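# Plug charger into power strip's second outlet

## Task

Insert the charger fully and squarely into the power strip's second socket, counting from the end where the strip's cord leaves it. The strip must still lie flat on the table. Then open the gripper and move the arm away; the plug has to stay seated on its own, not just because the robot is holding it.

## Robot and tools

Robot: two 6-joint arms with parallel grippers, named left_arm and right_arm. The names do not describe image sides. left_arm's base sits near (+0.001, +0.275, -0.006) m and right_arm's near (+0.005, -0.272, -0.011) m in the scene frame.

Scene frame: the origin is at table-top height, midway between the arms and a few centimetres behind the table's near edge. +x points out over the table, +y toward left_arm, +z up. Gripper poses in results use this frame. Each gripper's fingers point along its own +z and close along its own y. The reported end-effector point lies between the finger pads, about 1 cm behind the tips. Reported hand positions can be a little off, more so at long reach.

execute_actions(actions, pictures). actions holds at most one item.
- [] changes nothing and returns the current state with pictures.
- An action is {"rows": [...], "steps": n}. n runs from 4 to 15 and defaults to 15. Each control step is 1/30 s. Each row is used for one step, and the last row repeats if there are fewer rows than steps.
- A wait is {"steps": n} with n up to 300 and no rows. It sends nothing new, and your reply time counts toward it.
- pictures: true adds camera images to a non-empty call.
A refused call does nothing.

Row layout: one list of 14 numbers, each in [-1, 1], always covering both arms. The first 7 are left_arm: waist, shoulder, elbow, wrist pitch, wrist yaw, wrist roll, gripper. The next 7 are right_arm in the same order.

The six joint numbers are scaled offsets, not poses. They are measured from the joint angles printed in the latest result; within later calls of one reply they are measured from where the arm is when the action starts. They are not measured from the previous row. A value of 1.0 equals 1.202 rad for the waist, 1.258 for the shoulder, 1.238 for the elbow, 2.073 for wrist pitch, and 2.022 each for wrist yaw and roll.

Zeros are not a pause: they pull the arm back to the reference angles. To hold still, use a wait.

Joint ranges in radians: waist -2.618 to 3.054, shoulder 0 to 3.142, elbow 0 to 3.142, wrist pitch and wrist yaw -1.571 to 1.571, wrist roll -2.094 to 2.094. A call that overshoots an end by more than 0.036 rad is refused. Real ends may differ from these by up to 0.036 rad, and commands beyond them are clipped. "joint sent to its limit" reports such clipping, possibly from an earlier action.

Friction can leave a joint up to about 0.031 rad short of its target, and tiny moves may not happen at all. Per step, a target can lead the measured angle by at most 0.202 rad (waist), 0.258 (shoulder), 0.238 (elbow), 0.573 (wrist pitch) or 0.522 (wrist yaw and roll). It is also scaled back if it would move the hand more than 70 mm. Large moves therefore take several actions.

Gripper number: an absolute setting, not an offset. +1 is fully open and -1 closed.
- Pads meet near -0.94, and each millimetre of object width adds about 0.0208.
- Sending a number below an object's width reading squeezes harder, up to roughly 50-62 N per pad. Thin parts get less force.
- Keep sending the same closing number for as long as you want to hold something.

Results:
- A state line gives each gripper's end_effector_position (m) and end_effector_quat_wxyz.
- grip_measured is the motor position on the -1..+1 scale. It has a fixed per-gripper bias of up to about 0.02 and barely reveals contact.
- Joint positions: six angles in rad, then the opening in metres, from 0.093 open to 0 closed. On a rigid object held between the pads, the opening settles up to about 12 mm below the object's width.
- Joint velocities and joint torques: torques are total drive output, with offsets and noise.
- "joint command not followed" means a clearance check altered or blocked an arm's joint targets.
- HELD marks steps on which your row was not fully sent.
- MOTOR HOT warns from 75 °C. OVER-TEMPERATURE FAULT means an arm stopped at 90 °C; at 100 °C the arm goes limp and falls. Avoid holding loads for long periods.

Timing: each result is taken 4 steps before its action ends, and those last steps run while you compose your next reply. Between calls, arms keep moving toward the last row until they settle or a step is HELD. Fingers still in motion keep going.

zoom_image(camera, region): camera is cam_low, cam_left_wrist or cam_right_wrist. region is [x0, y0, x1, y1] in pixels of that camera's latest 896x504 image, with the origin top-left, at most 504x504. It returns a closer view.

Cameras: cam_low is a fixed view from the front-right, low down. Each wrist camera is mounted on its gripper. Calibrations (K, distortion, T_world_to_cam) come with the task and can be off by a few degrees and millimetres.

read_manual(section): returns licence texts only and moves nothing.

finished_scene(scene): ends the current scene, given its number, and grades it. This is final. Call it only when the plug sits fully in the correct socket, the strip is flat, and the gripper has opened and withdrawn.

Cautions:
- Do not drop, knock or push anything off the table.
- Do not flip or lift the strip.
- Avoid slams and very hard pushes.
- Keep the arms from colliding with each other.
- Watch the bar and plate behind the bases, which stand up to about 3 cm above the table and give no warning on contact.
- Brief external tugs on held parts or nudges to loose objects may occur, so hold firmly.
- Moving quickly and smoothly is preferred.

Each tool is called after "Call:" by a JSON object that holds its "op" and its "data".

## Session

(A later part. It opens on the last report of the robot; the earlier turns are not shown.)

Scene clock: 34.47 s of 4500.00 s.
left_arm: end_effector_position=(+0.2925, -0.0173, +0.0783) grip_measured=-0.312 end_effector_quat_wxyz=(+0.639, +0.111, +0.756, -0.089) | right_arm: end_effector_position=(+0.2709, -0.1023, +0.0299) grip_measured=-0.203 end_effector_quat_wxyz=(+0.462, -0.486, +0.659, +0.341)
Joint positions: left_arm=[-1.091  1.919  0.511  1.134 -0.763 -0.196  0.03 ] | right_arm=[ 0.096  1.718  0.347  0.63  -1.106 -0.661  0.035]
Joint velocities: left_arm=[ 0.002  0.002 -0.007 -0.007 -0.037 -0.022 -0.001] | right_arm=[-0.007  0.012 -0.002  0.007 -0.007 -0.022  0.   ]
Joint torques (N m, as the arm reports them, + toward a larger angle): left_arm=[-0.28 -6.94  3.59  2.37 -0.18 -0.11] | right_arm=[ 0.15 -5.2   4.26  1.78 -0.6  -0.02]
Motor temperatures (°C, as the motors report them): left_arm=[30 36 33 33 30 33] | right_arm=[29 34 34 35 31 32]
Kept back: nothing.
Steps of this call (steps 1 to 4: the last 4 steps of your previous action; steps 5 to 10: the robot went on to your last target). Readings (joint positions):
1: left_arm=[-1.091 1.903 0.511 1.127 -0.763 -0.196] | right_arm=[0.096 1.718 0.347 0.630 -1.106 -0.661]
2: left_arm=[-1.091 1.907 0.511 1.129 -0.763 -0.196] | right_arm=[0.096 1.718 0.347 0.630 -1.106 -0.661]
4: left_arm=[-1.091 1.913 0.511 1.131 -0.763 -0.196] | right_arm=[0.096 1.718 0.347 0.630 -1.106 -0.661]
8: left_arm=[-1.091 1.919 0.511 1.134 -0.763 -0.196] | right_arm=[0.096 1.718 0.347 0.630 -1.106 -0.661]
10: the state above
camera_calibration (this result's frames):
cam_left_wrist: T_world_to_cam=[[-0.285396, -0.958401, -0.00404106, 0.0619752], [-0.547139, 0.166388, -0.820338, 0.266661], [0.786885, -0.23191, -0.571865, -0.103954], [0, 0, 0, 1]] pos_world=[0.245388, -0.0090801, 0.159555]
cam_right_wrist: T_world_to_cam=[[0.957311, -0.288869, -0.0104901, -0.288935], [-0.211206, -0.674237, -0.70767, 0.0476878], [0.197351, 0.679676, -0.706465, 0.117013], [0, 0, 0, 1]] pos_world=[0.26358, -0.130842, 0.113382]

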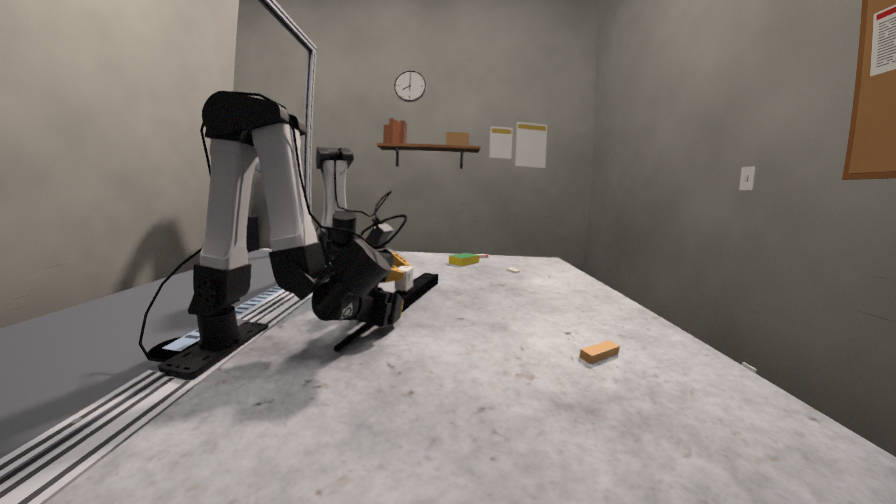

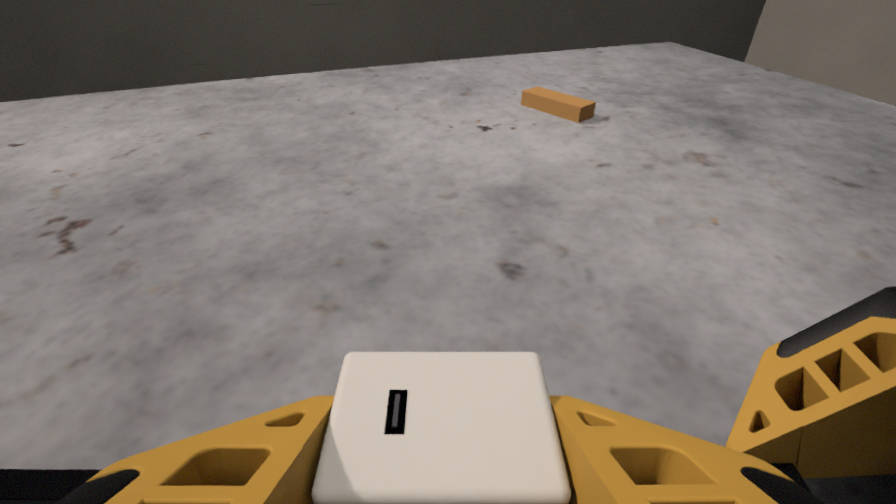

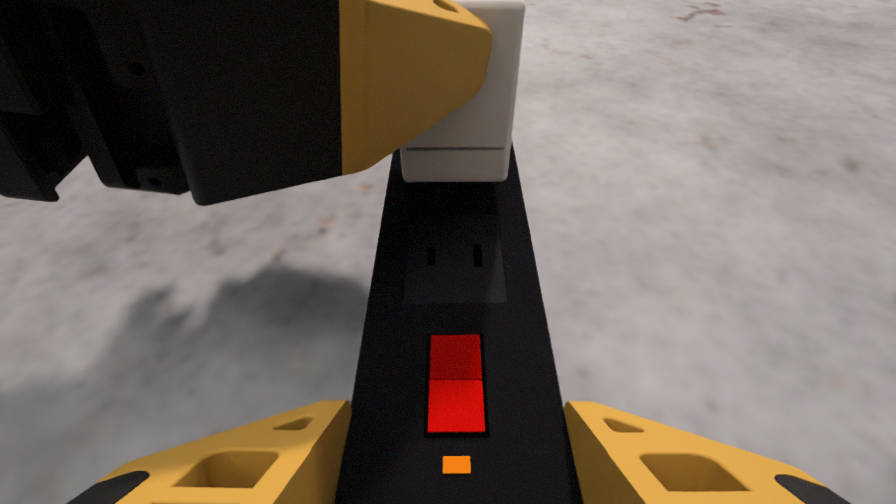

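Call:
{"op": "execute_actions", "data": {"actions": [{"rows": [
[-0.005,0.0095,-0.0137,0.016,-0.005,-0.003,-0.45, 0,0,0,0,0,0,-0.3],
[-0.005,0.014,-0.015,0.018,-0.005,-0.003,-0.45, 0,0,0,0,0,0,-0.3],
[-0.005,0.019,-0.0165,0.020,-0.005,-0.003,-0.45, 0,0,0,0,0,0,-0.3],
[-0.005,0.024,-0.018,0.022,-0.005,-0.003,-0.45, 0,0,0,0,0,0,-0.3],
[-0.005,0.029,-0.0195,0.023,-0.005,-0.003,-0.45, 0,0,0,0,0,0,-0.3],
[-0.005,0.034,-0.021,0.023,-0.005,-0.003,-0.45, 0,0,0,0,0,0,-0.3],
[-0.005,0.039,-0.0225,0.022,-0.005,-0.003,-0.45, 0,0,0,0,0,0,-0.3],
[-0.005,0.045,-0.024,0.020,-0.005,-0.003,-0.45, 0,0,0,0,0,0,-0.3],
[-0.005,0.051,-0.026,0.017,-0.005,-0.003,-0.45, 0,0,0,0,0,0,-0.3],
[-0.005,0.057,-0.028,0.014,-0.005,-0.003,-0.45, 0,0,0,0,0,0,-0.3],
[-0.005,0.063,-0.030,0.011,-0.005,-0.003,-0.45, 0,0,0,0,0,0,-0.3],
[-0.005,0.069,-0.032,0.008,-0.005,-0.003,-0.45, 0,0,0,0,0,0,-0.3],
[-0.005,0.075,-0.034,0.005,-0.005,-0.003,-0.45, 0,0,0,0,0,0,-0.3],
[-0.005,0.080,-0.036,0.002,-0.005,-0.003,-0.45, 0,0,0,0,0,0,-0.3],
[-0.005,0.084,-0.038,0.0,-0.005,-0.003,-0.45, 0,0,0,0,0,0,-0.3]
], "steps": 15}]}}

Call:
{"op": "execute_actions", "data": {"actions": [{"steps": 10}], "pictures": true}}

Scene clock: 36.90 s of 4500.00 s.
left_arm: end_effector_position=(+0.2927, -0.0167, +0.0731) grip_measured=-0.312 end_effector_quat_wxyz=(+0.642, +0.107, +0.754, -0.090) | right_arm: end_effector_position=(+0.2712, -0.1025, +0.0297) grip_measured=-0.203 end_effector_quat_wxyz=(+0.462, -0.486, +0.659, +0.340)
Joint positions: left_arm=[-1.092  1.955  0.508  1.182 -0.77  -0.196  0.03 ] | right_arm=[ 0.096  1.718  0.347  0.631 -1.104 -0.661  0.035]
Joint velocities: left_arm=[-0.007  0.11  -0.051  0.242 -0.095 -0.022  0.   ] | right_arm=[-0.002 -0.012 -0.007 -0.051  0.022 -0.037 -0.001]
Joint torques (N m, as the arm reports them, + toward a larger angle): left_arm=[-0.22 -5.1   1.8   1.44 -0.05 -0.11] | right_arm=[ 0.15 -5.24  4.24  1.78 -0.62 -0.02]
Motor temperatures (°C, as the motors report them): left_arm=[30 36 33 33 30 33] | right_arm=[29 34 34 35 31 32]
Steps of this call (steps 1 to 30: the robot went on to your last target; steps 31 to 62: nothing new was sent; steps 63 to 73: the first 11 steps of this action). Readings (joint positions):
63: left_arm=[-1.091 1.919 0.511 1.135 -0.763 -0.196] | right_arm=[0.096 1.718 0.347 0.630 -1.106 -0.661]
64: left_arm=[-1.091 1.919 0.511 1.136 -0.763 -0.196] | right_arm=[0.096 1.718 0.347 0.630 -1.106 -0.661]
66: left_arm=[-1.091 1.924 0.511 1.142 -0.763 -0.196] | right_arm=[0.096 1.718 0.347 0.630 -1.106 -0.661]
70: left_arm=[-1.091 1.945 0.511 1.161 -0.766 -0.196] | right_arm=[0.096 1.718 0.347 0.630 -1.104 -0.661]
73: the state above

Scene clock: 37.23 s of 4500.00 s.
left_arm: end_effector_position=(+0.2920, -0.0156, +0.0725) grip_measured=-0.312 end_effector_quat_wxyz=(+0.647, +0.100, +0.750, -0.094) | right_arm: end_effector_position=(+0.2712, -0.1025, +0.0297) grip_measured=-0.203 end_effector_quat_wxyz=(+0.462, -0.486, +0.659, +0.340)
Joint positions: left_arm=[-1.095  1.977  0.5    1.233 -0.778 -0.196  0.03 ] | right_arm=[ 0.096  1.718  0.347  0.631 -1.104 -0.661  0.035]
Joint velocities: left_arm=[-0.027  0.017 -0.017  0.037 -0.007  0.007 -0.001] | right_arm=[-0.007 -0.002  0.007 -0.022  0.022 -0.051  0.001]
Joint torques (N m, as the arm reports them, + toward a larger angle): left_arm=[-0.02 -4.04  1.21  1.09 -0.01 -0.09] | right_arm=[ 0.13 -5.24  4.25  1.78 -0.62 -0.03]
Motor temperatures (°C, as the motors report them): left_arm=[30 36 33 33 30 33] | right_arm=[29 34 34 35 31 32]
Kept back: nothing.
Steps of this call (steps 1 to 4: the last 4 steps of your previous action; steps 5 to 10: the robot went on to your last target). Readings (joint positions):
1: left_arm=[-1.092 1.959 0.507 1.191 -0.771 -0.196] | right_arm=[0.096 1.718 0.347 0.631 -1.104 -0.661]
2: left_arm=[-1.093 1.963 0.505 1.199 -0.772 -0.196] | right_arm=[0.096 1.718 0.347 0.631 -1.104 -0.661]
4: left_arm=[-1.094 1.970 0.503 1.214 -0.776 -0.196] | right_arm=[0.096 1.718 0.347 0.631 -1.104 -0.661]
8: left_arm=[-1.095 1.976 0.500 1.231 -0.778 -0.196] | right_arm=[0.096 1.718 0.347 0.631 -1.104 -0.661]
10: the state above
camera_calibration (this result's frames):
cam_left_wrist: T_world_to_cam=[[-0.2761, -0.961018, 0.014591, 0.059427], [-0.534038, 0.140772, -0.833658, 0.258065], [0.799107, -0.237966, -0.552088, -0.111601], [0, 0, 0, 1]] pos_world=[0.243406, -0.00577516, 0.152657]
cam_right_wrist: T_world_to_cam=[[0.95683, -0.290493, -0.00952376, -0.289341], [-0.211947, -0.674941, -0.706776, 0.0476176], [0.198886, 0.678283, -0.707373, 0.116404], [0, 0, 0, 1]] pos_world=[0.263791, -0.130868, 0.113241]

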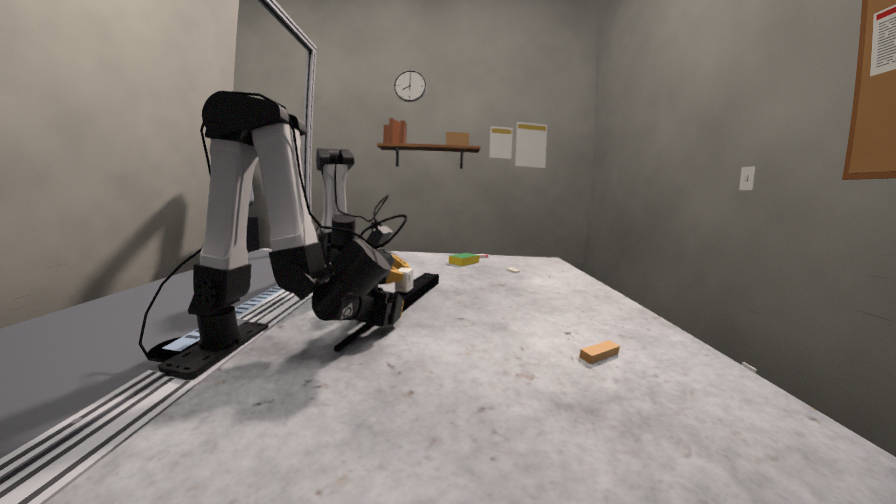

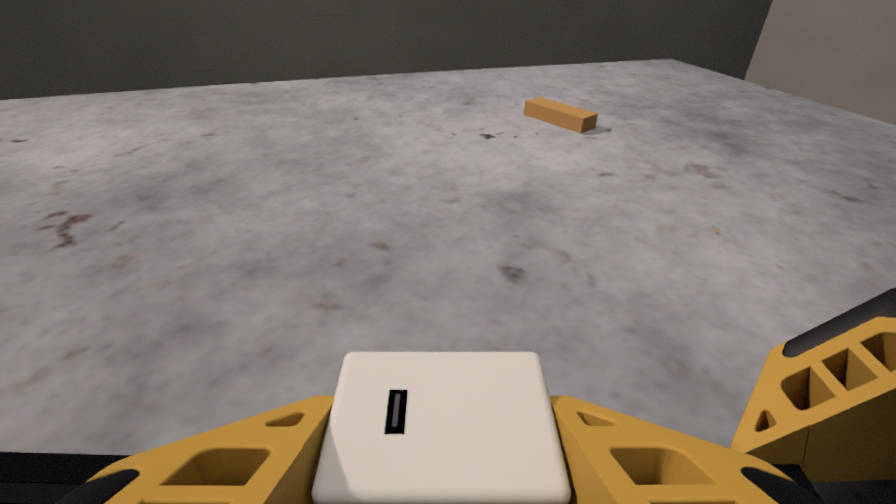

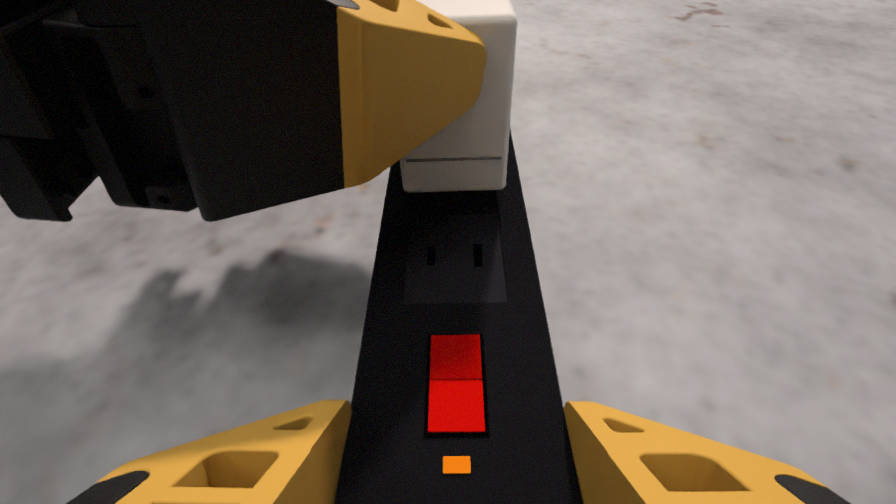

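Call:
{"op": "execute_actions", "data": {"actions": [{"rows": [
[0,0.030,-0.023,-0.038,0,0,-0.45, 0,0,0,0,0,0,-0.3],
[0,0.022,-0.017,-0.028,0,0,-0.45, 0,0,0,0,0,0,-0.3],
[0,0.014,-0.011,-0.018,0,0,-0.45, 0,0,0,0,0,0,-0.3],
[0,0.006,-0.005,-0.006,0,0,-0.45, 0,0,0,0,0,0,-0.3],
[0,0,0,0.006,0,0,-0.3, 0,0,0,0,0,0,-0.3],
[0,0,0,0.008,0,0,-0.17, 0,0,0,0,0,0,-0.3],
[0,0,0,0.008,0,0,-0.03, 0,0,0,0,0,0,-0.3],
[0,0,0,0.008,0,0,0.25, 0,0,0,0,0,0,-0.3],
[0,0,0,0.008,0,0,0.6, 0,0,0,0,0,0,-0.3],
[0,-0.015,0,0.008,0,0,0.9, 0,0,0,0,0,0,-0.3],
[0,-0.04,0,0.008,0,0,0.9, 0,0,0,0,0,0,-0.3],
[0,-0.07,0,0.008,0,0,0.9, 0,0,0,0,0,0,-0.3],
[0,-0.10,0,0.0,0,0,0.9, 0,0,0,0,0,0,-0.3],
[0,-0.13,0,-0.01,0,0,0.9, 0,0,0,0,0,0,-0.3],
[0,-0.16,0,-0.02,0,0,0.9, 0,0,0,0,0,0,-0.3]
], "steps": 15}]}}

Call:
{"op": "execute_actions", "data": {"actions": [{"steps": 5}]}}

Scene clock: 41.23 s of 4500.00 s.
left_arm: end_effector_position=(+0.2921, -0.0158, +0.0745) grip_measured=+0.840 end_effector_quat_wxyz=(+0.649, +0.098, +0.748, -0.097) | right_arm: end_effector_position=(+0.2712, -0.1025, +0.0297) grip_measured=-0.203 end_effector_quat_wxyz=(+0.462, -0.486, +0.659, +0.340)
Joint positions: left_arm=[-1.095  1.974  0.499  1.24  -0.778 -0.196  0.085] | right_arm=[ 0.096  1.718  0.347  0.631 -1.103 -0.661  0.035]
Joint velocities: left_arm=[-0.012 -0.168  0.002 -0.227 -0.037 -0.007  0.121] | right_arm=[ 0.002 -0.007  0.012  0.022 -0.037 -0.022 -0.   ]
Joint torques (N m, as the arm reports them, + toward a larger angle): left_arm=[  0.21 -11.13   4.49   2.39  -0.06  -0.04] | right_arm=[ 0.14 -5.23  4.24  1.78 -0.59 -0.03]
Motor temperatures (°C, as the motors report them): left_arm=[30 36 33 33 30 33] | right_arm=[29 35 34 36 31 32]
Steps of this call (steps 1 to 30: the robot went on to your last target; steps 31 to 90: nothing new was sent; then 0.63 s passed at rest; steps 91 to 101: the first 11 steps of this action). Readings (joint positions):
91: left_arm=[-1.095 1.978 0.499 1.236 -0.778 -0.196] | right_arm=[0.096 1.718 0.347 0.631 -1.103 -0.661]
92: left_arm=[-1.095 1.978 0.499 1.237 -0.778 -0.196] | right_arm=[0.096 1.718 0.347 0.631 -1.103 -0.661]
94: left_arm=[-1.095 1.978 0.499 1.240 -0.778 -0.196] | right_arm=[0.096 1.718 0.347 0.631 -1.103 -0.661]
98: left_arm=[-1.095 1.978 0.499 1.242 -0.778 -0.196] | right_arm=[0.096 1.718 0.347 0.631 -1.103 -0.661]
101: the state above

Scene clock: 41.40 s of 4500.00 s.
left_arm: end_effector_position=(+0.2913, -0.0170, +0.1196) grip_measured=+0.898 end_effector_quat_wxyz=(+0.671, +0.072, +0.727, -0.129) | right_arm: end_effector_position=(+0.2712, -0.1025, +0.0297) grip_measured=-0.203 end_effector_quat_wxyz=(+0.462, -0.486, +0.659, +0.340)
Joint positions: left_arm=[-1.095  1.837  0.499  1.204 -0.778 -0.196  0.088] | right_arm=[ 0.096  1.718  0.347  0.631 -1.103 -0.661  0.035]
Joint velocities: left_arm=[ 0.002 -1.009 -0.002  0.007  0.051 -0.022  0.   ] | right_arm=[-0.017 -0.012  0.012 -0.037  0.007 -0.022  0.   ]
Joint torques (N m, as the arm reports them, + toward a larger angle): left_arm=[ 0.23 -7.47  5.63  1.92  0.02  0.01] | right_arm=[ 0.17 -5.2   4.25  1.78 -0.6  -0.03]
Motor temperatures (°C, as the motors report them): left_arm=[30 36 33 33 30 33] | right_arm=[29 35 34 36 31 32]
Kept back: nothing.
Steps of this call (steps 1 to 4: the last 4 steps of your previous action; step 5: the robot went on to your last target). Readings (joint positions):
1: left_arm=[-1.095 1.963 0.499 1.233 -0.778 -0.196] | right_arm=[0.096 1.718 0.347 0.631 -1.103 -0.661]
2: left_arm=[-1.095 1.942 0.499 1.225 -0.778 -0.196] | right_arm=[0.096 1.718 0.347 0.631 -1.103 -0.661]
4: left_arm=[-1.095 1.873 0.499 1.207 -0.778 -0.196] | right_arm=[0.096 1.718 0.347 0.631 -1.103 -0.661]
5: the state above

Call:
{"op": "execute_actions", "data": {"actions": []}}

Scene clock: 46.17 s of 4500.00 s.
left_arm: end_effector_position=(+0.2902, -0.0161, +0.1408) grip_measured=+0.898 end_effector_quat_wxyz=(+0.681, +0.058, +0.715, -0.145) | right_arm: end_effector_position=(+0.2712, -0.1025, +0.0297) grip_measured=-0.203 end_effector_quat_wxyz=(+0.462, -0.486, +0.659, +0.340)
Joint positions: left_arm=[-1.095  1.777  0.499  1.197 -0.778 -0.196  0.088] | right_arm=[ 0.096  1.718  0.347  0.631 -1.103 -0.661  0.035]
Joint velocities: left_arm=[ 0.012 -0.012  0.017 -0.007  0.007 -0.022  0.   ] | right_arm=[ 0.007 -0.022 -0.007  0.007  0.051 -0.007  0.001]
Joint torques (N m, as the arm reports them, + toward a larger angle): left_arm=[ 0.16 -7.26  5.86  2.01  0.02 -0.03] | right_arm=[ 0.11 -5.24  4.25  1.78 -0.6  -0.02]
Motor temperatures (°C, as the motors report them): left_arm=[30 37 33 34 30 33] | right_arm=[29 35 34 36 31 32]
Kept back: nothing.
Steps of this call (steps 1 to 30: the robot went on to your last target; steps 31 to 90: nothing new was sent; then 1.77 s passed at rest). Readings (joint positions):
1: left_arm=[-1.095 1.807 0.499 1.209 -0.778 -0.196] | right_arm=[0.096 1.718 0.347 0.631 -1.103 -0.661]
2: left_arm=[-1.095 1.788 0.499 1.214 -0.778 -0.196] | right_arm=[0.096 1.718 0.347 0.631 -1.103 -0.661]
4: left_arm=[-1.095 1.777 0.499 1.218 -0.778 -0.196] | right_arm=[0.096 1.718 0.347 0.631 -1.103 -0.661]
8: left_arm=[-1.095 1.777 0.499 1.204 -0.778 -0.196] | right_arm=[0.096 1.718 0.347 0.631 -1.103 -0.661]
90: the state above
All arms were judged still, so your last target was given up. Only a new action makes them travel on or press farther. Fingers that are still opening or closing keep moving.
camera_calibration (this result's frames):
cam_left_wrist: T_world_to_cam=[[-0.28577, -0.949436, 0.130026, 0.0441533], [-0.466247, 0.0192095, -0.884446, 0.299648], [0.837227, -0.313373, -0.448161, -0.0994639], [0, 0, 0, 1]] pos_world=[0.235601, 0.00499536, 0.214705]
cam_right_wrist: T_world_to_cam=[[0.956748, -0.290767, -0.00942198, -0.2894], [-0.212118, -0.675061, -0.706611, 0.0476112], [0.199099, 0.678047, -0.707539, 0.116311], [0, 0, 0, 1]] pos_world=[0.263825, -0.130872, 0.113211]

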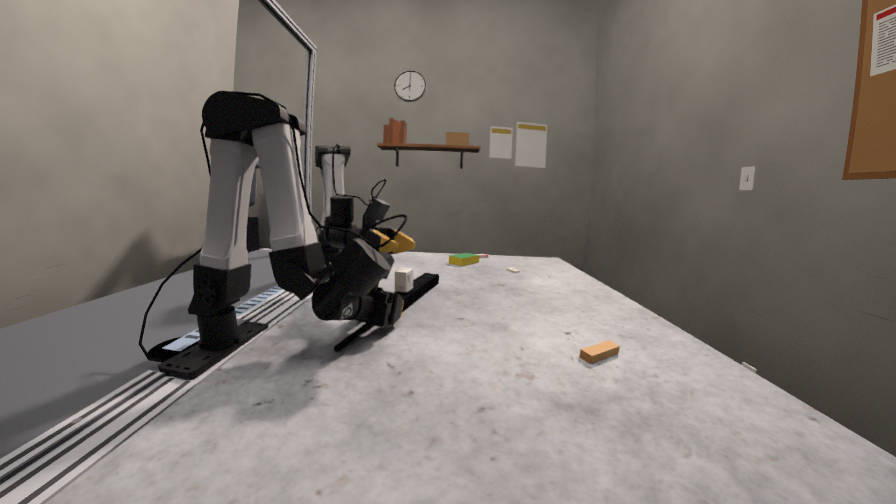

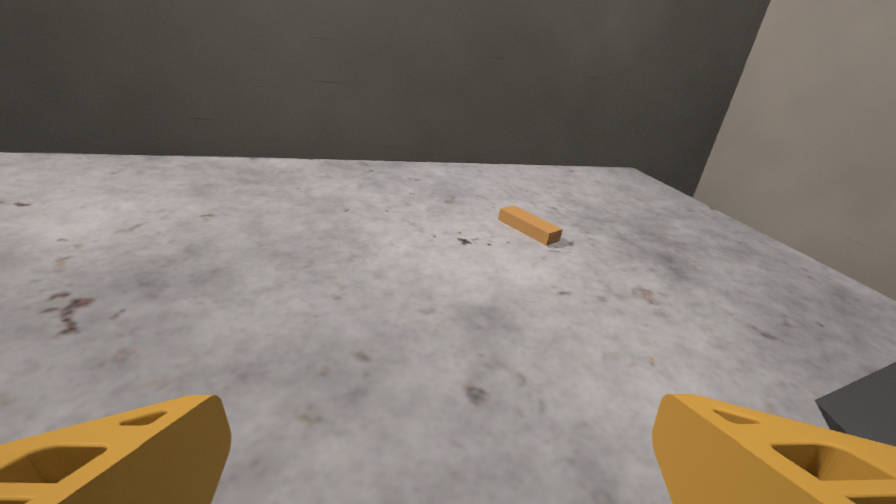

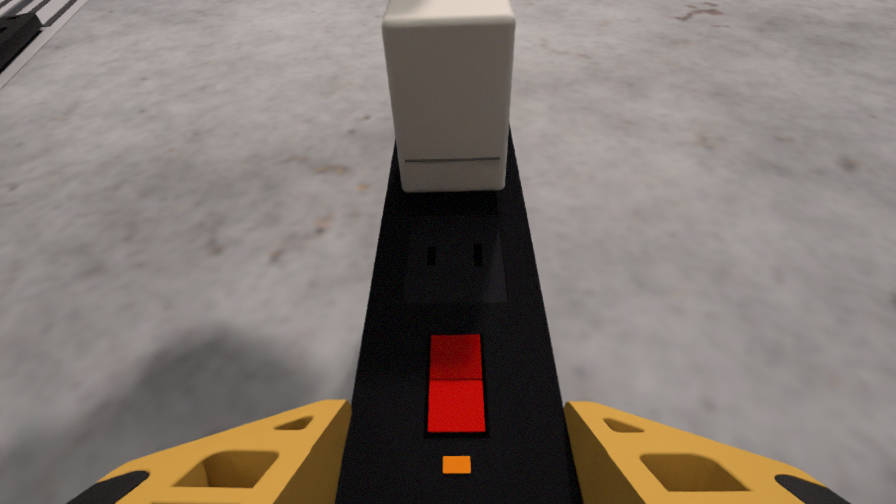

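Call:
{"op": "execute_actions", "data": {"actions": [{"rows": [
[0.008,0,0.012,-0.013,0.005,-0.002,0.8, 0,0,0,0,0,0,-0.3],
[0.022,0,0.030,-0.033,0.012,-0.004,0.6, 0,0,0,0,0,0,-0.3],
[0.044,0,0.061,-0.065,0.024,-0.008,0.4, 0,0,0,0,0,0,-0.3],
[0.072,0,0.103,-0.110,0.040,-0.013,0.2, 0,0,0,0,0,0,-0.3],
[0.103,0,0.152,-0.163,0.059,-0.019,0.0, 0,0,0,0,0,0,-0.3],
[0.135,0,0.206,-0.221,0.080,-0.026,-0.2, 0,0,0,0,0,0,-0.3],
[0.165,0,0.267,-0.286,0.104,-0.033,-0.4, 0,0,0,0,0,0,-0.3],
[0.192,0,0.328,-0.351,0.128,-0.041,-0.6, 0,0,0,0,0,0,-0.3],
[0.214,0,0.388,-0.416,0.151,-0.049,-0.8, 0,0,0,0,0,0,-0.3],
[0.230,0,0.443,-0.475,0.173,-0.055,-1, 0,0,0,0,0,0,-0.3],
[0.240,0,0.491,-0.527,0.191,-0.062,-1, 0,0,0,0,0,0,-0.3],
[0.245,0,0.534,-0.572,0.208,-0.067,-1, 0,0,0,0,0,0,-0.3],
[0.245,0,0.570,-0.611,0.222,-0.071,-1, 0,0,0,0,0,0,-0.3],
[0.245,0,0.594,-0.637,0.232,-0.074,-1, 0,0,0,0,0,0,-0.3],
[0.245,0,0.607,-0.650,0.236,-0.076,-1, 0,0,0,0,0,0,-0.3]
], "steps": 15}]}}

Scene clock: 51.07 s of 4500.00 s.
left_arm: end_effector_position=(+0.3986, -0.0304, +0.1864) grip_measured=-0.980 end_effector_quat_wxyz=(+0.625, +0.054, +0.770, -0.115) | right_arm: end_effector_position=(+0.2712, -0.1025, +0.0297) grip_measured=-0.203 end_effector_quat_wxyz=(+0.462, -0.486, +0.659, +0.340)
Joint positions: left_arm=[-0.847  1.777  0.976  0.538 -0.554 -0.262  0.   ] | right_arm=[ 0.096  1.718  0.347  0.631 -1.103 -0.661  0.035]
Joint velocities: left_arm=[ 0.755 -0.017  2.063 -2.835  1.033 -0.388  0.   ] | right_arm=[-0.002 -0.007 -0.012  0.007  0.007 -0.007 -0.001]
Joint torques (N m, as the arm reports them, + toward a larger angle): left_arm=[-0.51 -9.42  8.55  2.29  0.02 -0.1 ] | right_arm=[ 0.14 -5.24  4.27  1.77 -0.6  -0.03]
Motor temperatures (°C, as the motors report them): left_arm=[30 37 34 34 30 33] | right_arm=[29 35 34 36 31 32]
Steps of this call (steps 1 to 90: nothing new was sent; then 1.53 s passed at rest; steps 91 to 101: the first 11 steps of this action). Readings (joint positions):
91: left_arm=[-1.095 1.777 0.499 1.195 -0.778 -0.196] | right_arm=[0.096 1.718 0.347 0.631 -1.103 -0.661]
92: left_arm=[-1.093 1.777 0.501 1.187 -0.776 -0.196] | right_arm=[0.096 1.718 0.347 0.631 -1.103 -0.661]
94: left_arm=[-1.073 1.777 0.531 1.126 -0.757 -0.200] | right_arm=[0.096 1.718 0.347 0.631 -1.103 -0.661]
98: left_arm=[-0.946 1.777 0.751 0.834 -0.659 -0.229] | right_arm=[0.096 1.718 0.347 0.631 -1.103 -0.661]
101: the state above

Call:
{"op": "execute_actions", "data": {"actions": [{"rows": [
[0.040,0.007,0.242,-0.345,0.131,-0.045,-1, 0,0,0,0,0,0,-0.3],
[0.041,0.017,0.278,-0.365,0.139,-0.047,-1, 0,0,0,0,0,0,-0.3],
[0.042,0.034,0.328,-0.397,0.151,-0.050,-1, 0,0,0,0,0,0,-0.3],
[0.044,0.058,0.392,-0.443,0.166,-0.055,-1, 0,0,0,0,0,0,-0.3],
[0.046,0.085,0.464,-0.495,0.182,-0.060,-1, 0,0,0,0,0,0,-0.3],
[0.048,0.116,0.542,-0.554,0.200,-0.066,-1, 0,0,0,0,0,0,-0.3],
[0.050,0.150,0.621,-0.619,0.218,-0.072,-1, 0,0,0,0,0,0,-0.3],
[0.052,0.184,0.692,-0.685,0.235,-0.079,-1, 0,0,0,0,0,0,-0.3],
[0.053,0.218,0.757,-0.750,0.250,-0.085,-1, 0,0,0,0,0,0,-0.3],
[0.055,0.248,0.814,-0.809,0.263,-0.091,-1, 0,0,0,0,0,0,-0.3],
[0.056,0.275,0.856,-0.861,0.273,-0.096,-1, 0,0,0,0,0,0,-0.3],
[0.057,0.299,0.892,-0.907,0.281,-0.100,-1, 0,0,0,0,0,0,-0.3],
[0.058,0.320,0.914,-0.946,0.286,-0.104,-1, 0,0,0,0,0,0,-0.3],
[0.058,0.333,0.928,-0.972,0.289,-0.107,-1, 0,0,0,0,0,0,-0.3],
[0.058,0.340,0.935,-0.985,0.291,-0.108,-1, 0,0,0,0,0,0,-0.3]
], "steps": 15}]}}

Call:
{"op": "execute_actions", "data": {"actions": [{"steps": 20}], "pictures": true}}

Scene clock: 52.10 s of 4500.00 s.
left_arm: end_effector_position=(+0.3917, -0.0853, +0.1859) grip_measured=-1.000 end_effector_quat_wxyz=(+0.309, +0.158, +0.929, -0.126) | right_arm: end_effector_position=(+0.2712, -0.1025, +0.0297) grip_measured=-0.203 end_effector_quat_wxyz=(+0.462, -0.486, +0.659, +0.340)
Joint positions: left_arm=[-0.798  2.035  1.892 -0.781 -0.119 -0.405  0.   ] | right_arm=[ 0.096  1.718  0.347  0.631 -1.103 -0.661  0.035]
Joint velocities: left_arm=[-0.012  1.092  2.337 -2.938  0.828 -0.344  0.   ] | right_arm=[-0.002 -0.007 -0.017  0.022 -0.007 -0.022 -0.001]
Joint torques (N m, as the arm reports them, + toward a larger angle): left_arm=[  1.36 -10.68   8.46   1.41   0.06  -0.11] | right_arm=[ 0.14 -5.24  4.24  1.79 -0.59 -0.03]
Motor temperatures (°C, as the motors report them): left_arm=[30 37 34 34 30 33] | right_arm=[29 35 34 36 31 32]
Steps of this call (steps 1 to 4: the last 4 steps of your previous action; steps 5 to 20: the robot went on to your last target; steps 21 to 31: the first 11 steps of this action). Readings (joint positions):
21: left_arm=[-0.798 1.777 1.238 -0.146 -0.310 -0.341] | right_arm=[0.096 1.718 0.347 0.631 -1.103 -0.661]
22: left_arm=[-0.798 1.779 1.249 -0.164 -0.305 -0.343] | right_arm=[0.096 1.718 0.347 0.631 -1.103 -0.661]
24: left_arm=[-0.798 1.804 1.323 -0.240 -0.285 -0.349] | right_arm=[0.096 1.718 0.347 0.631 -1.103 -0.661]
28: left_arm=[-0.798 1.925 1.636 -0.499 -0.200 -0.376] | right_arm=[0.096 1.718 0.347 0.631 -1.103 -0.661]
31: the state above

Scene clock: 52.77 s of 4500.00 s.
left_arm: end_effector_position=(+0.2970, -0.0205, +0.1188) grip_measured=-1.000 end_effector_quat_wxyz=(-0.004, +0.148, +0.989, +0.002) | right_arm: end_effector_position=(+0.2712, -0.1025, +0.0297) grip_measured=-0.203 end_effector_quat_wxyz=(+0.462, -0.486, +0.659, +0.340)
Joint positions: left_arm=[-0.792  2.208  2.102 -1.493  0.024 -0.472  0.   ] | right_arm=[ 0.096  1.718  0.347  0.631 -1.103 -0.661  0.035]
Joint velocities: left_arm=[ 0.002  0.002  0.017  0.037  0.037 -0.007  0.   ] | right_arm=[-0.012 -0.007 -0.007 -0.007  0.007  0.007 -0.   ]
Joint torques (N m, as the arm reports them, + toward a larger angle): left_arm=[  0.99 -12.55  10.19   0.15   0.13  -0.16] | right_arm=[ 0.14 -5.2   4.27  1.78 -0.6  -0.03]
Motor temperatures (°C, as the motors report them): left_arm=[30 37 34 34 30 33] | right_arm=[29 35 34 36 31 32]
Kept back: nothing.
Steps of this call (steps 1 to 4: the last 4 steps of your previous action; steps 5 to 20: the robot went on to your last target). Readings (joint positions):
1: left_arm=[-0.798 2.071 1.965 -0.876 -0.094 -0.415] | right_arm=[0.096 1.718 0.347 0.631 -1.103 -0.661]
2: left_arm=[-0.798 2.101 2.022 -0.968 -0.073 -0.424] | right_arm=[0.096 1.718 0.347 0.631 -1.103 -0.661]
4: left_arm=[-0.798 2.147 2.087 -1.136 -0.037 -0.441] | right_arm=[0.096 1.718 0.347 0.631 -1.103 -0.661]
8: left_arm=[-0.798 2.198 2.102 -1.359 0.001 -0.460] | right_arm=[0.096 1.718 0.347 0.631 -1.103 -0.661]
20: the state above
camera_calibration (this result's frames):
cam_left_wrist: T_world_to_cam=[[-0.291037, -0.956709, 0.0021215, 0.0613485], [-0.861996, 0.263185, 0.43324, 0.249456], [-0.415043, 0.12426, -0.901276, 0.318377], [0, 0, 0, 1]] pos_world=[0.365025, -0.0465222, 0.178741]
cam_right_wrist: T_world_to_cam=[[0.956748, -0.290767, -0.00942198, -0.2894], [-0.212118, -0.675061, -0.706611, 0.0476112], [0.199099, 0.678047, -0.707539, 0.116311], [0, 0, 0, 1]] pos_world=[0.263825, -0.130872, 0.113211]

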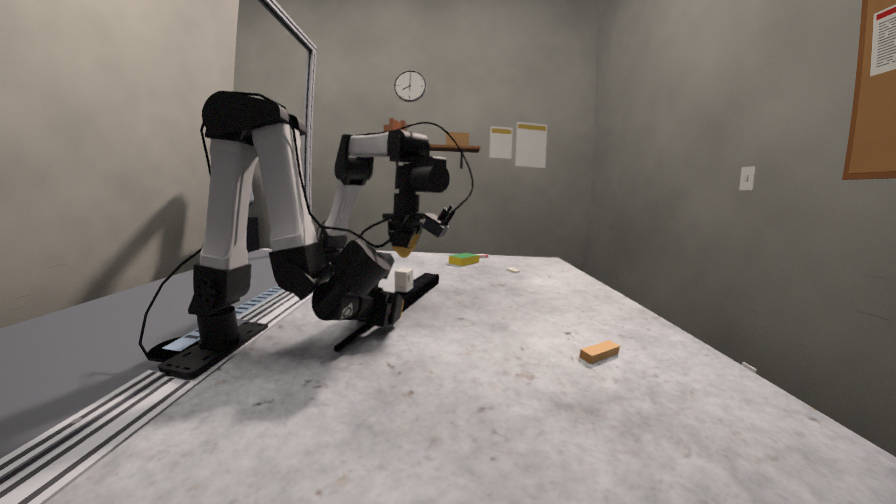

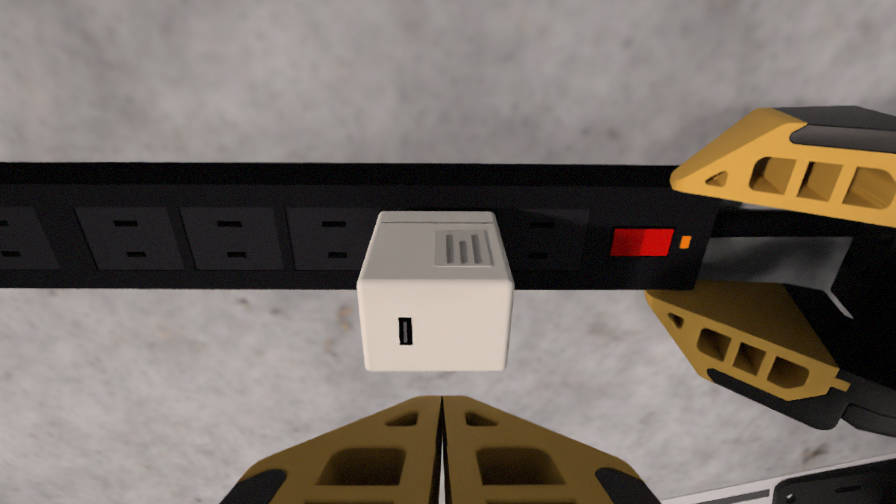

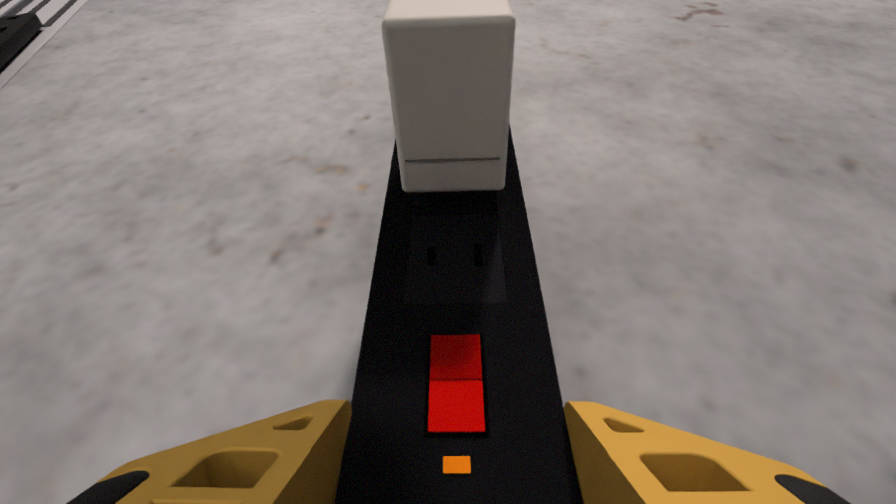

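Call:
{"op": "execute_actions", "data": {"actions": [{"rows": [
[0,-0.006,-0.003,0.010,0,0,-1, 0,0,0,0,0,0,-0.3],
[0,-0.008,-0.008,0.015,0,0,-1, 0,0,0,0,0,0,-0.3],
[0,-0.009,-0.015,0.020,0,0,-1, 0,0,0,0,0,0,-0.3],
[0,-0.010,-0.023,0.026,0,0,-1, 0,0,0,0,0,0,-0.3],
[0,-0.012,-0.032,0.031,0,0,-1, 0,0,0,0,0,0,-0.3],
[0,-0.013,-0.041,0.036,0,0,-1, 0,0,0,0,0,0,-0.3],
[0,-0.014,-0.050,0.041,0,0,-1, 0,0,0,0,0,0,-0.3],
[0,-0.015,-0.058,0.045,0,0,-1, 0,0,0,0,0,0,-0.3],
[0,-0.016,-0.065,0.048,0,0,-1, 0,0,0,0,0,0,-0.3],
[0,-0.017,-0.071,0.050,0,0,-1, 0,0,0,0,0,0,-0.3],
[0,-0.018,-0.076,0.052,0,0,-1, 0,0,0,0,0,0,-0.3],
[0,-0.019,-0.080,0.053,0,0,-1, 0,0,0,0,0,0,-0.3],
[0,-0.019,-0.083,0.053,0,0,-1, 0,0,0,0,0,0,-0.3]
], "steps": 13}]}}

Call:
{"op": "execute_actions", "data": {"actions": [{"steps": 10}], "pictures": true}}

Scene clock: 54.53 s of 4500.00 s.
left_arm: end_effector_position=(+0.3005, -0.0241, +0.1103) grip_measured=-1.000 end_effector_quat_wxyz=(+0.003, +0.148, +0.989, -0.004) | right_arm: end_effector_position=(+0.2712, -0.1025, +0.0297) grip_measured=-0.203 end_effector_quat_wxyz=(+0.462, -0.486, +0.659, +0.340)
Joint positions: left_arm=[-0.792  2.205  2.063 -1.438  0.026 -0.472  0.   ] | right_arm=[ 0.096  1.718  0.347  0.631 -1.103 -0.661  0.035]
Joint velocities: left_arm=[-0.027 -0.002 -0.305  0.256  0.022  0.022  0.   ] | right_arm=[-0.007  0.017  0.002 -0.037  0.022  0.037  0.   ]
Joint torques (N m, as the arm reports them, + toward a larger angle): left_arm=[  0.16 -14.17   5.19   0.46   0.04  -0.04] | right_arm=[ 0.16 -5.23  4.29  1.77 -0.61 -0.03]
Motor temperatures (°C, as the motors report them): left_arm=[30 38 34 34 30 33] | right_arm=[29 35 34 36 31 32]
Steps of this call (steps 1 to 30: the robot went on to your last target; steps 31 to 44: nothing new was sent; steps 45 to 53: the first 9 steps of this action). Readings (joint positions):
45: left_arm=[-0.792 2.208 2.102 -1.497 0.026 -0.472] | right_arm=[0.096 1.718 0.347 0.631 -1.103 -0.661]
46: left_arm=[-0.792 2.208 2.102 -1.494 0.026 -0.472] | right_arm=[0.096 1.718 0.347 0.631 -1.103 -0.661]
48: left_arm=[-0.792 2.208 2.102 -1.484 0.026 -0.472] | right_arm=[0.096 1.718 0.347 0.631 -1.103 -0.661]
52: left_arm=[-0.792 2.205 2.073 -1.446 0.026 -0.472] | right_arm=[0.096 1.718 0.347 0.631 -1.103 -0.661]
53: the state above

Scene clock: 54.87 s of 4500.00 s.
left_arm: end_effector_position=(+0.3004, -0.0236, +0.0999) grip_measured=-1.000 end_effector_quat_wxyz=(+0.001, +0.148, +0.989, -0.003) | right_arm: end_effector_position=(+0.2712, -0.1025, +0.0297) grip_measured=-0.203 end_effector_quat_wxyz=(+0.462, -0.486, +0.659, +0.340)
Joint positions: left_arm=[-0.792  2.205  2.021 -1.402  0.026 -0.472  0.   ] | right_arm=[ 0.096  1.718  0.347  0.631 -1.103 -0.661  0.035]
Joint velocities: left_arm=[ 0.002 -0.007  0.002  0.022  0.051  0.022  0.   ] | right_arm=[ 0.017  0.002  0.022  0.022 -0.037 -0.037 -0.   ]
Joint torques (N m, as the arm reports them, + toward a larger angle): left_arm=[  0.17 -14.25   5.22   0.41   0.04  -0.03] | right_arm=[ 0.12 -5.23  4.28  1.78 -0.59 -0.03]
Motor temperatures (°C, as the motors report them): left_arm=[30 38 34 34 30 33] | right_arm=[29 35 34 36 31 32]
Kept back: nothing.
Steps of this call (steps 1 to 4: the last 4 steps of your previous action; steps 5 to 10: the robot went on to your last target). Readings (joint positions):
1: left_arm=[-0.792 2.205 2.052 -1.431 0.026 -0.472] | right_arm=[0.096 1.718 0.347 0.631 -1.103 -0.661]
2: left_arm=[-0.792 2.205 2.043 -1.425 0.026 -0.472] | right_arm=[0.096 1.718 0.347 0.631 -1.103 -0.661]
4: left_arm=[-0.792 2.205 2.029 -1.416 0.026 -0.472] | right_arm=[0.096 1.718 0.347 0.631 -1.103 -0.661]
8: left_arm=[-0.792 2.205 2.021 -1.406 0.026 -0.472] | right_arm=[0.096 1.718 0.347 0.631 -1.103 -0.661]
10: the state above
camera_calibration (this result's frames):
cam_left_wrist: T_world_to_cam=[[-0.290626, -0.956789, 0.00955774, 0.0585435], [-0.865431, 0.26711, 0.42389, 0.26344], [-0.408126, 0.114922, -0.905663, 0.301195], [0, 0, 0, 1]] pos_world=[0.367929, -0.0489673, 0.160552]
cam_right_wrist: T_world_to_cam=[[0.956748, -0.290767, -0.00942198, -0.2894], [-0.212118, -0.675061, -0.706611, 0.0476112], [0.199099, 0.678047, -0.707539, 0.116311], [0, 0, 0, 1]] pos_world=[0.263825, -0.130872, 0.113211]

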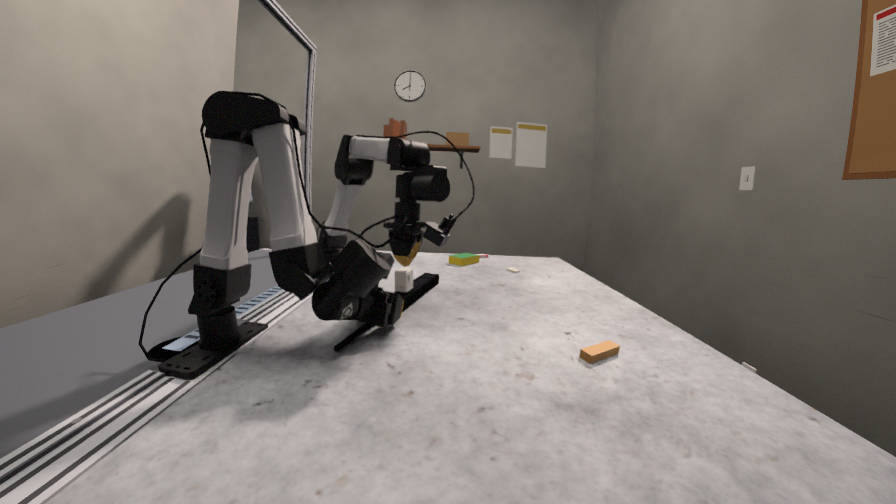

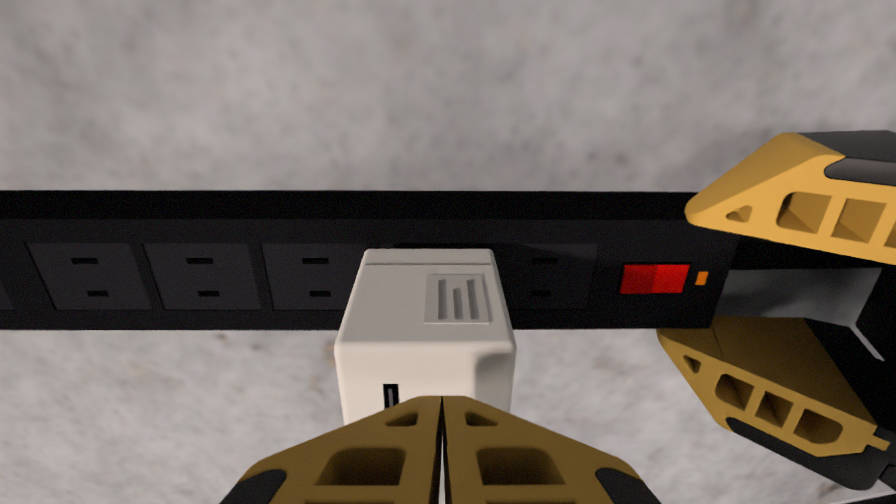

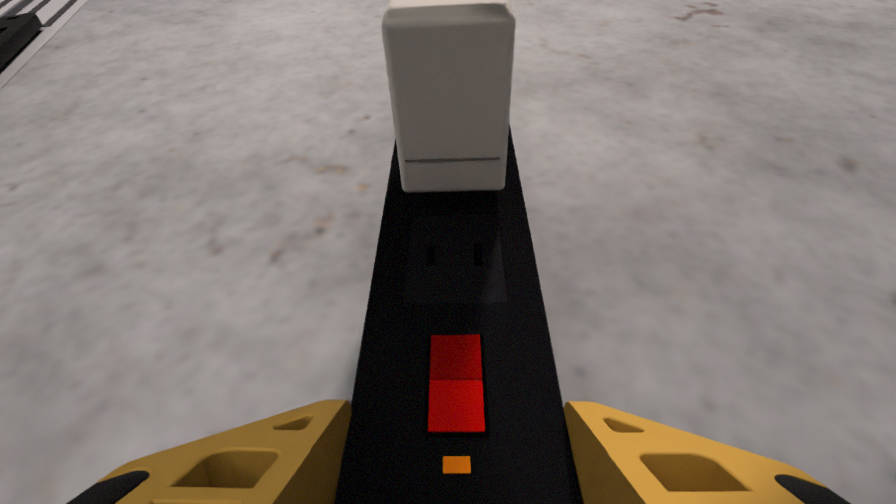

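Call:
{"op": "execute_actions", "data": {"actions": [{"rows": [
[0.008,-0.010,-0.017,0.008,0,0,-1, 0,0,0,0,0,0,-0.3],
[0.013,-0.005,-0.017,0.008,0,0,-1, 0,0,0,0,0,0,-0.3],
[0.016,0.0,-0.018,0.008,0,0,-1, 0,0,0,0,0,0,-0.3],
[0.016,0.004,-0.020,0.009,0,0,-1, 0,0,0,0,0,0,-0.3],
[0.016,0.008,-0.023,0.010,0,0,-1, 0,0,0,0,0,0,-0.3],
[0.016,0.013,-0.027,0.011,0,0,-1, 0,0,0,0,0,0,-0.3],
[0.016,0.019,-0.031,0.012,0,0,-1, 0,0,0,0,0,0,-0.3],
[0.016,0.025,-0.035,0.013,0,0,-1, 0,0,0,0,0,0,-0.3],
[0.016,0.031,-0.039,0.014,0,0,-1, 0,0,0,0,0,0,-0.3],
[0.016,0.037,-0.043,0.015,0,0,-1, 0,0,0,0,0,0,-0.3],
[0.016,0.043,-0.047,0.016,0,0,-1, 0,0,0,0,0,0,-0.3],
[0.016,0.049,-0.051,0.016,0,0,-1, 0,0,0,0,0,0,-0.3],
[0.016,0.055,-0.055,0.017,0,0,-1, 0,0,0,0,0,0,-0.3],
[0.016,0.061,-0.059,0.017,0,0,-1, 0,0,0,0,0,0,-0.3],
[0.016,0.068,-0.063,0.018,0,0,-1, 0,0,0,0,0,0,-0.3]
], "steps": 15}]}}

Call:
{"op": "execute_actions", "data": {"actions": [{"steps": 8}], "pictures": true}}

Scene clock: 56.27 s of 4500.00 s.
left_arm: end_effector_position=(+0.2992, -0.0221, +0.0889) grip_measured=-1.000 end_effector_quat_wxyz=(-0.008, +0.147, +0.989, +0.004) | right_arm: end_effector_position=(+0.2712, -0.1025, +0.0297) grip_measured=-0.203 end_effector_quat_wxyz=(+0.462, -0.486, +0.659, +0.340)
Joint positions: left_arm=[-0.792  2.219  1.999 -1.389  0.026 -0.472  0.   ] | right_arm=[ 0.096  1.718  0.347  0.631 -1.103 -0.661  0.035]
Joint velocities: left_arm=[ 0.007  0.183 -0.061 -0.037 -0.066  0.007  0.   ] | right_arm=[-0.017 -0.007  0.032 -0.022 -0.022 -0.007 -0.   ]
Joint torques (N m, as the arm reports them, + toward a larger angle): left_arm=[  1.62 -10.26   4.29   0.39   0.04   0.04] | right_arm=[ 0.12 -5.24  4.24  1.78 -0.6  -0.03]
Motor temperatures (°C, as the motors report them): left_arm=[30 39 34 33 30 33] | right_arm=[29 35 34 36 31 32]
Steps of this call (steps 1 to 30: the robot went on to your last target; step 31: nothing new was sent; steps 32 to 42: the first 11 steps of this action). Readings (joint positions):
32: left_arm=[-0.792 2.205 2.021 -1.396 0.026 -0.472] | right_arm=[0.096 1.718 0.347 0.631 -1.103 -0.661]
33: left_arm=[-0.792 2.205 2.021 -1.396 0.026 -0.472] | right_arm=[0.096 1.718 0.347 0.631 -1.103 -0.661]
35: left_arm=[-0.792 2.205 2.021 -1.396 0.026 -0.472] | right_arm=[0.096 1.718 0.347 0.631 -1.103 -0.661]
39: left_arm=[-0.792 2.205 2.014 -1.392 0.026 -0.472] | right_arm=[0.096 1.718 0.347 0.631 -1.103 -0.661]
42: the state above

Scene clock: 56.53 s of 4500.00 s.
left_arm: end_effector_position=(+0.3021, -0.0230, +0.0869) grip_measured=-1.000 end_effector_quat_wxyz=(-0.006, +0.146, +0.989, +0.001) | right_arm: end_effector_position=(+0.2712, -0.1025, +0.0297) grip_measured=-0.203 end_effector_quat_wxyz=(+0.462, -0.486, +0.659, +0.340)
Joint positions: left_arm=[-0.788  2.224  1.999 -1.377  0.028 -0.472  0.   ] | right_arm=[ 0.096  1.718  0.347  0.631 -1.103 -0.661  0.035]
Joint velocities: left_arm=[-0.012  0.002 -0.002  0.051 -0.051 -0.11   0.   ] | right_arm=[-0.002  0.012 -0.002 -0.051 -0.007  0.007 -0.001]
Joint torques (N m, as the arm reports them, + toward a larger angle): left_arm=[ 1.26 -7.13  1.77  0.37  0.05 -0.03] | right_arm=[ 0.13 -5.23  4.24  1.78 -0.6  -0.03]
Motor temperatures (°C, as the motors report them): left_arm=[30 39 34 33 30 33] | right_arm=[29 35 34 36 31 32]
Kept back: nothing.
Steps of this call (steps 1 to 4: the last 4 steps of your previous action; steps 5 to 8: the robot went on to your last target). Readings (joint positions):
1: left_arm=[-0.792 2.221 1.999 -1.385 0.026 -0.472] | right_arm=[0.096 1.718 0.347 0.631 -1.103 -0.661]
2: left_arm=[-0.791 2.221 1.999 -1.383 0.026 -0.472] | right_arm=[0.096 1.718 0.347 0.631 -1.103 -0.661]
4: left_arm=[-0.789 2.223 1.999 -1.380 0.027 -0.472] | right_arm=[0.096 1.718 0.347 0.631 -1.103 -0.661]
8: the state above
camera_calibration (this result's frames):
cam_left_wrist: T_world_to_cam=[[-0.286544, -0.958059, 0.00388332, 0.0590152], [-0.861232, 0.259355, 0.437052, 0.267691], [-0.419729, 0.12189, -0.899428, 0.293168], [0, 0, 0, 1]] pos_world=[0.370505, -0.0486212, 0.146459]
cam_right_wrist: T_world_to_cam=[[0.956748, -0.290767, -0.00942198, -0.2894], [-0.212118, -0.675061, -0.706611, 0.0476112], [0.199099, 0.678047, -0.707539, 0.116311], [0, 0, 0, 1]] pos_world=[0.263825, -0.130872, 0.113211]

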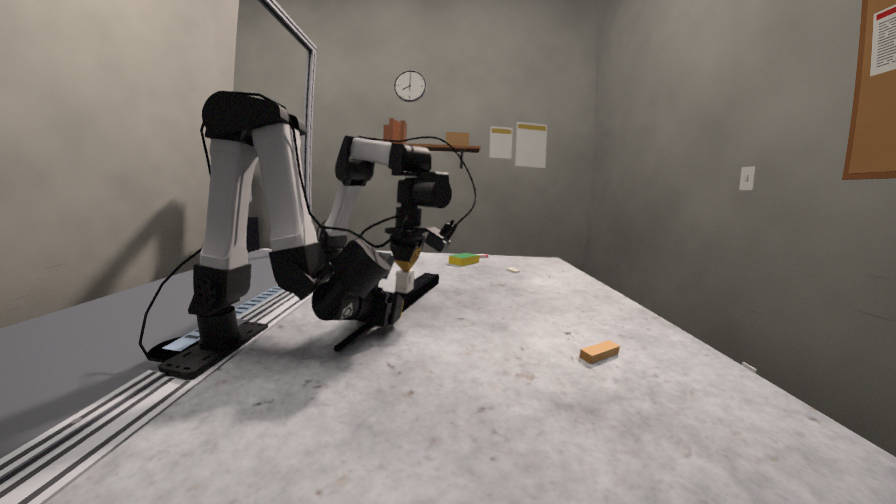

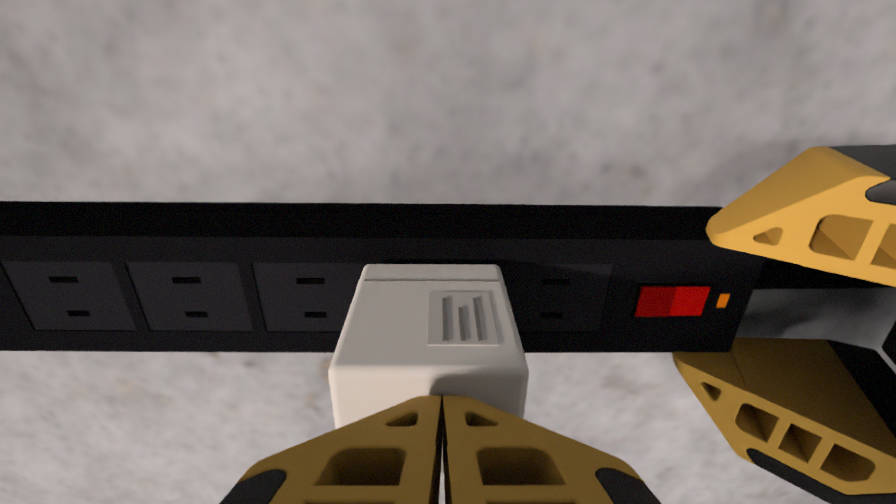

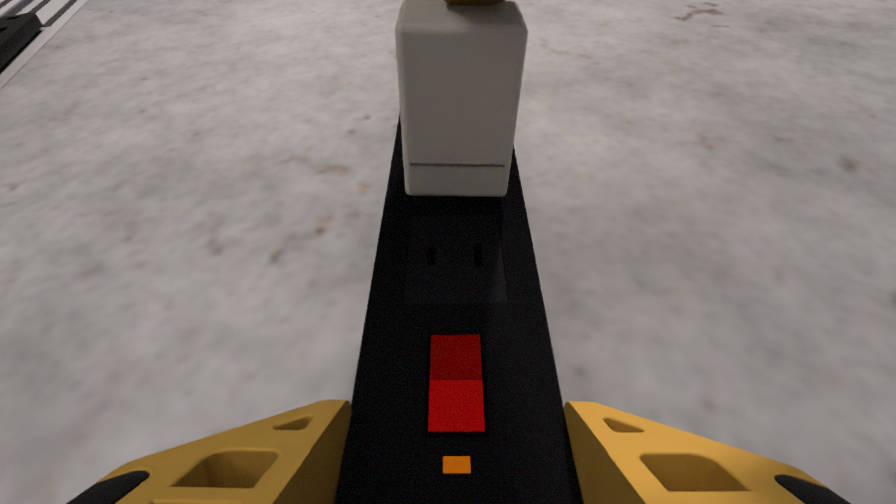

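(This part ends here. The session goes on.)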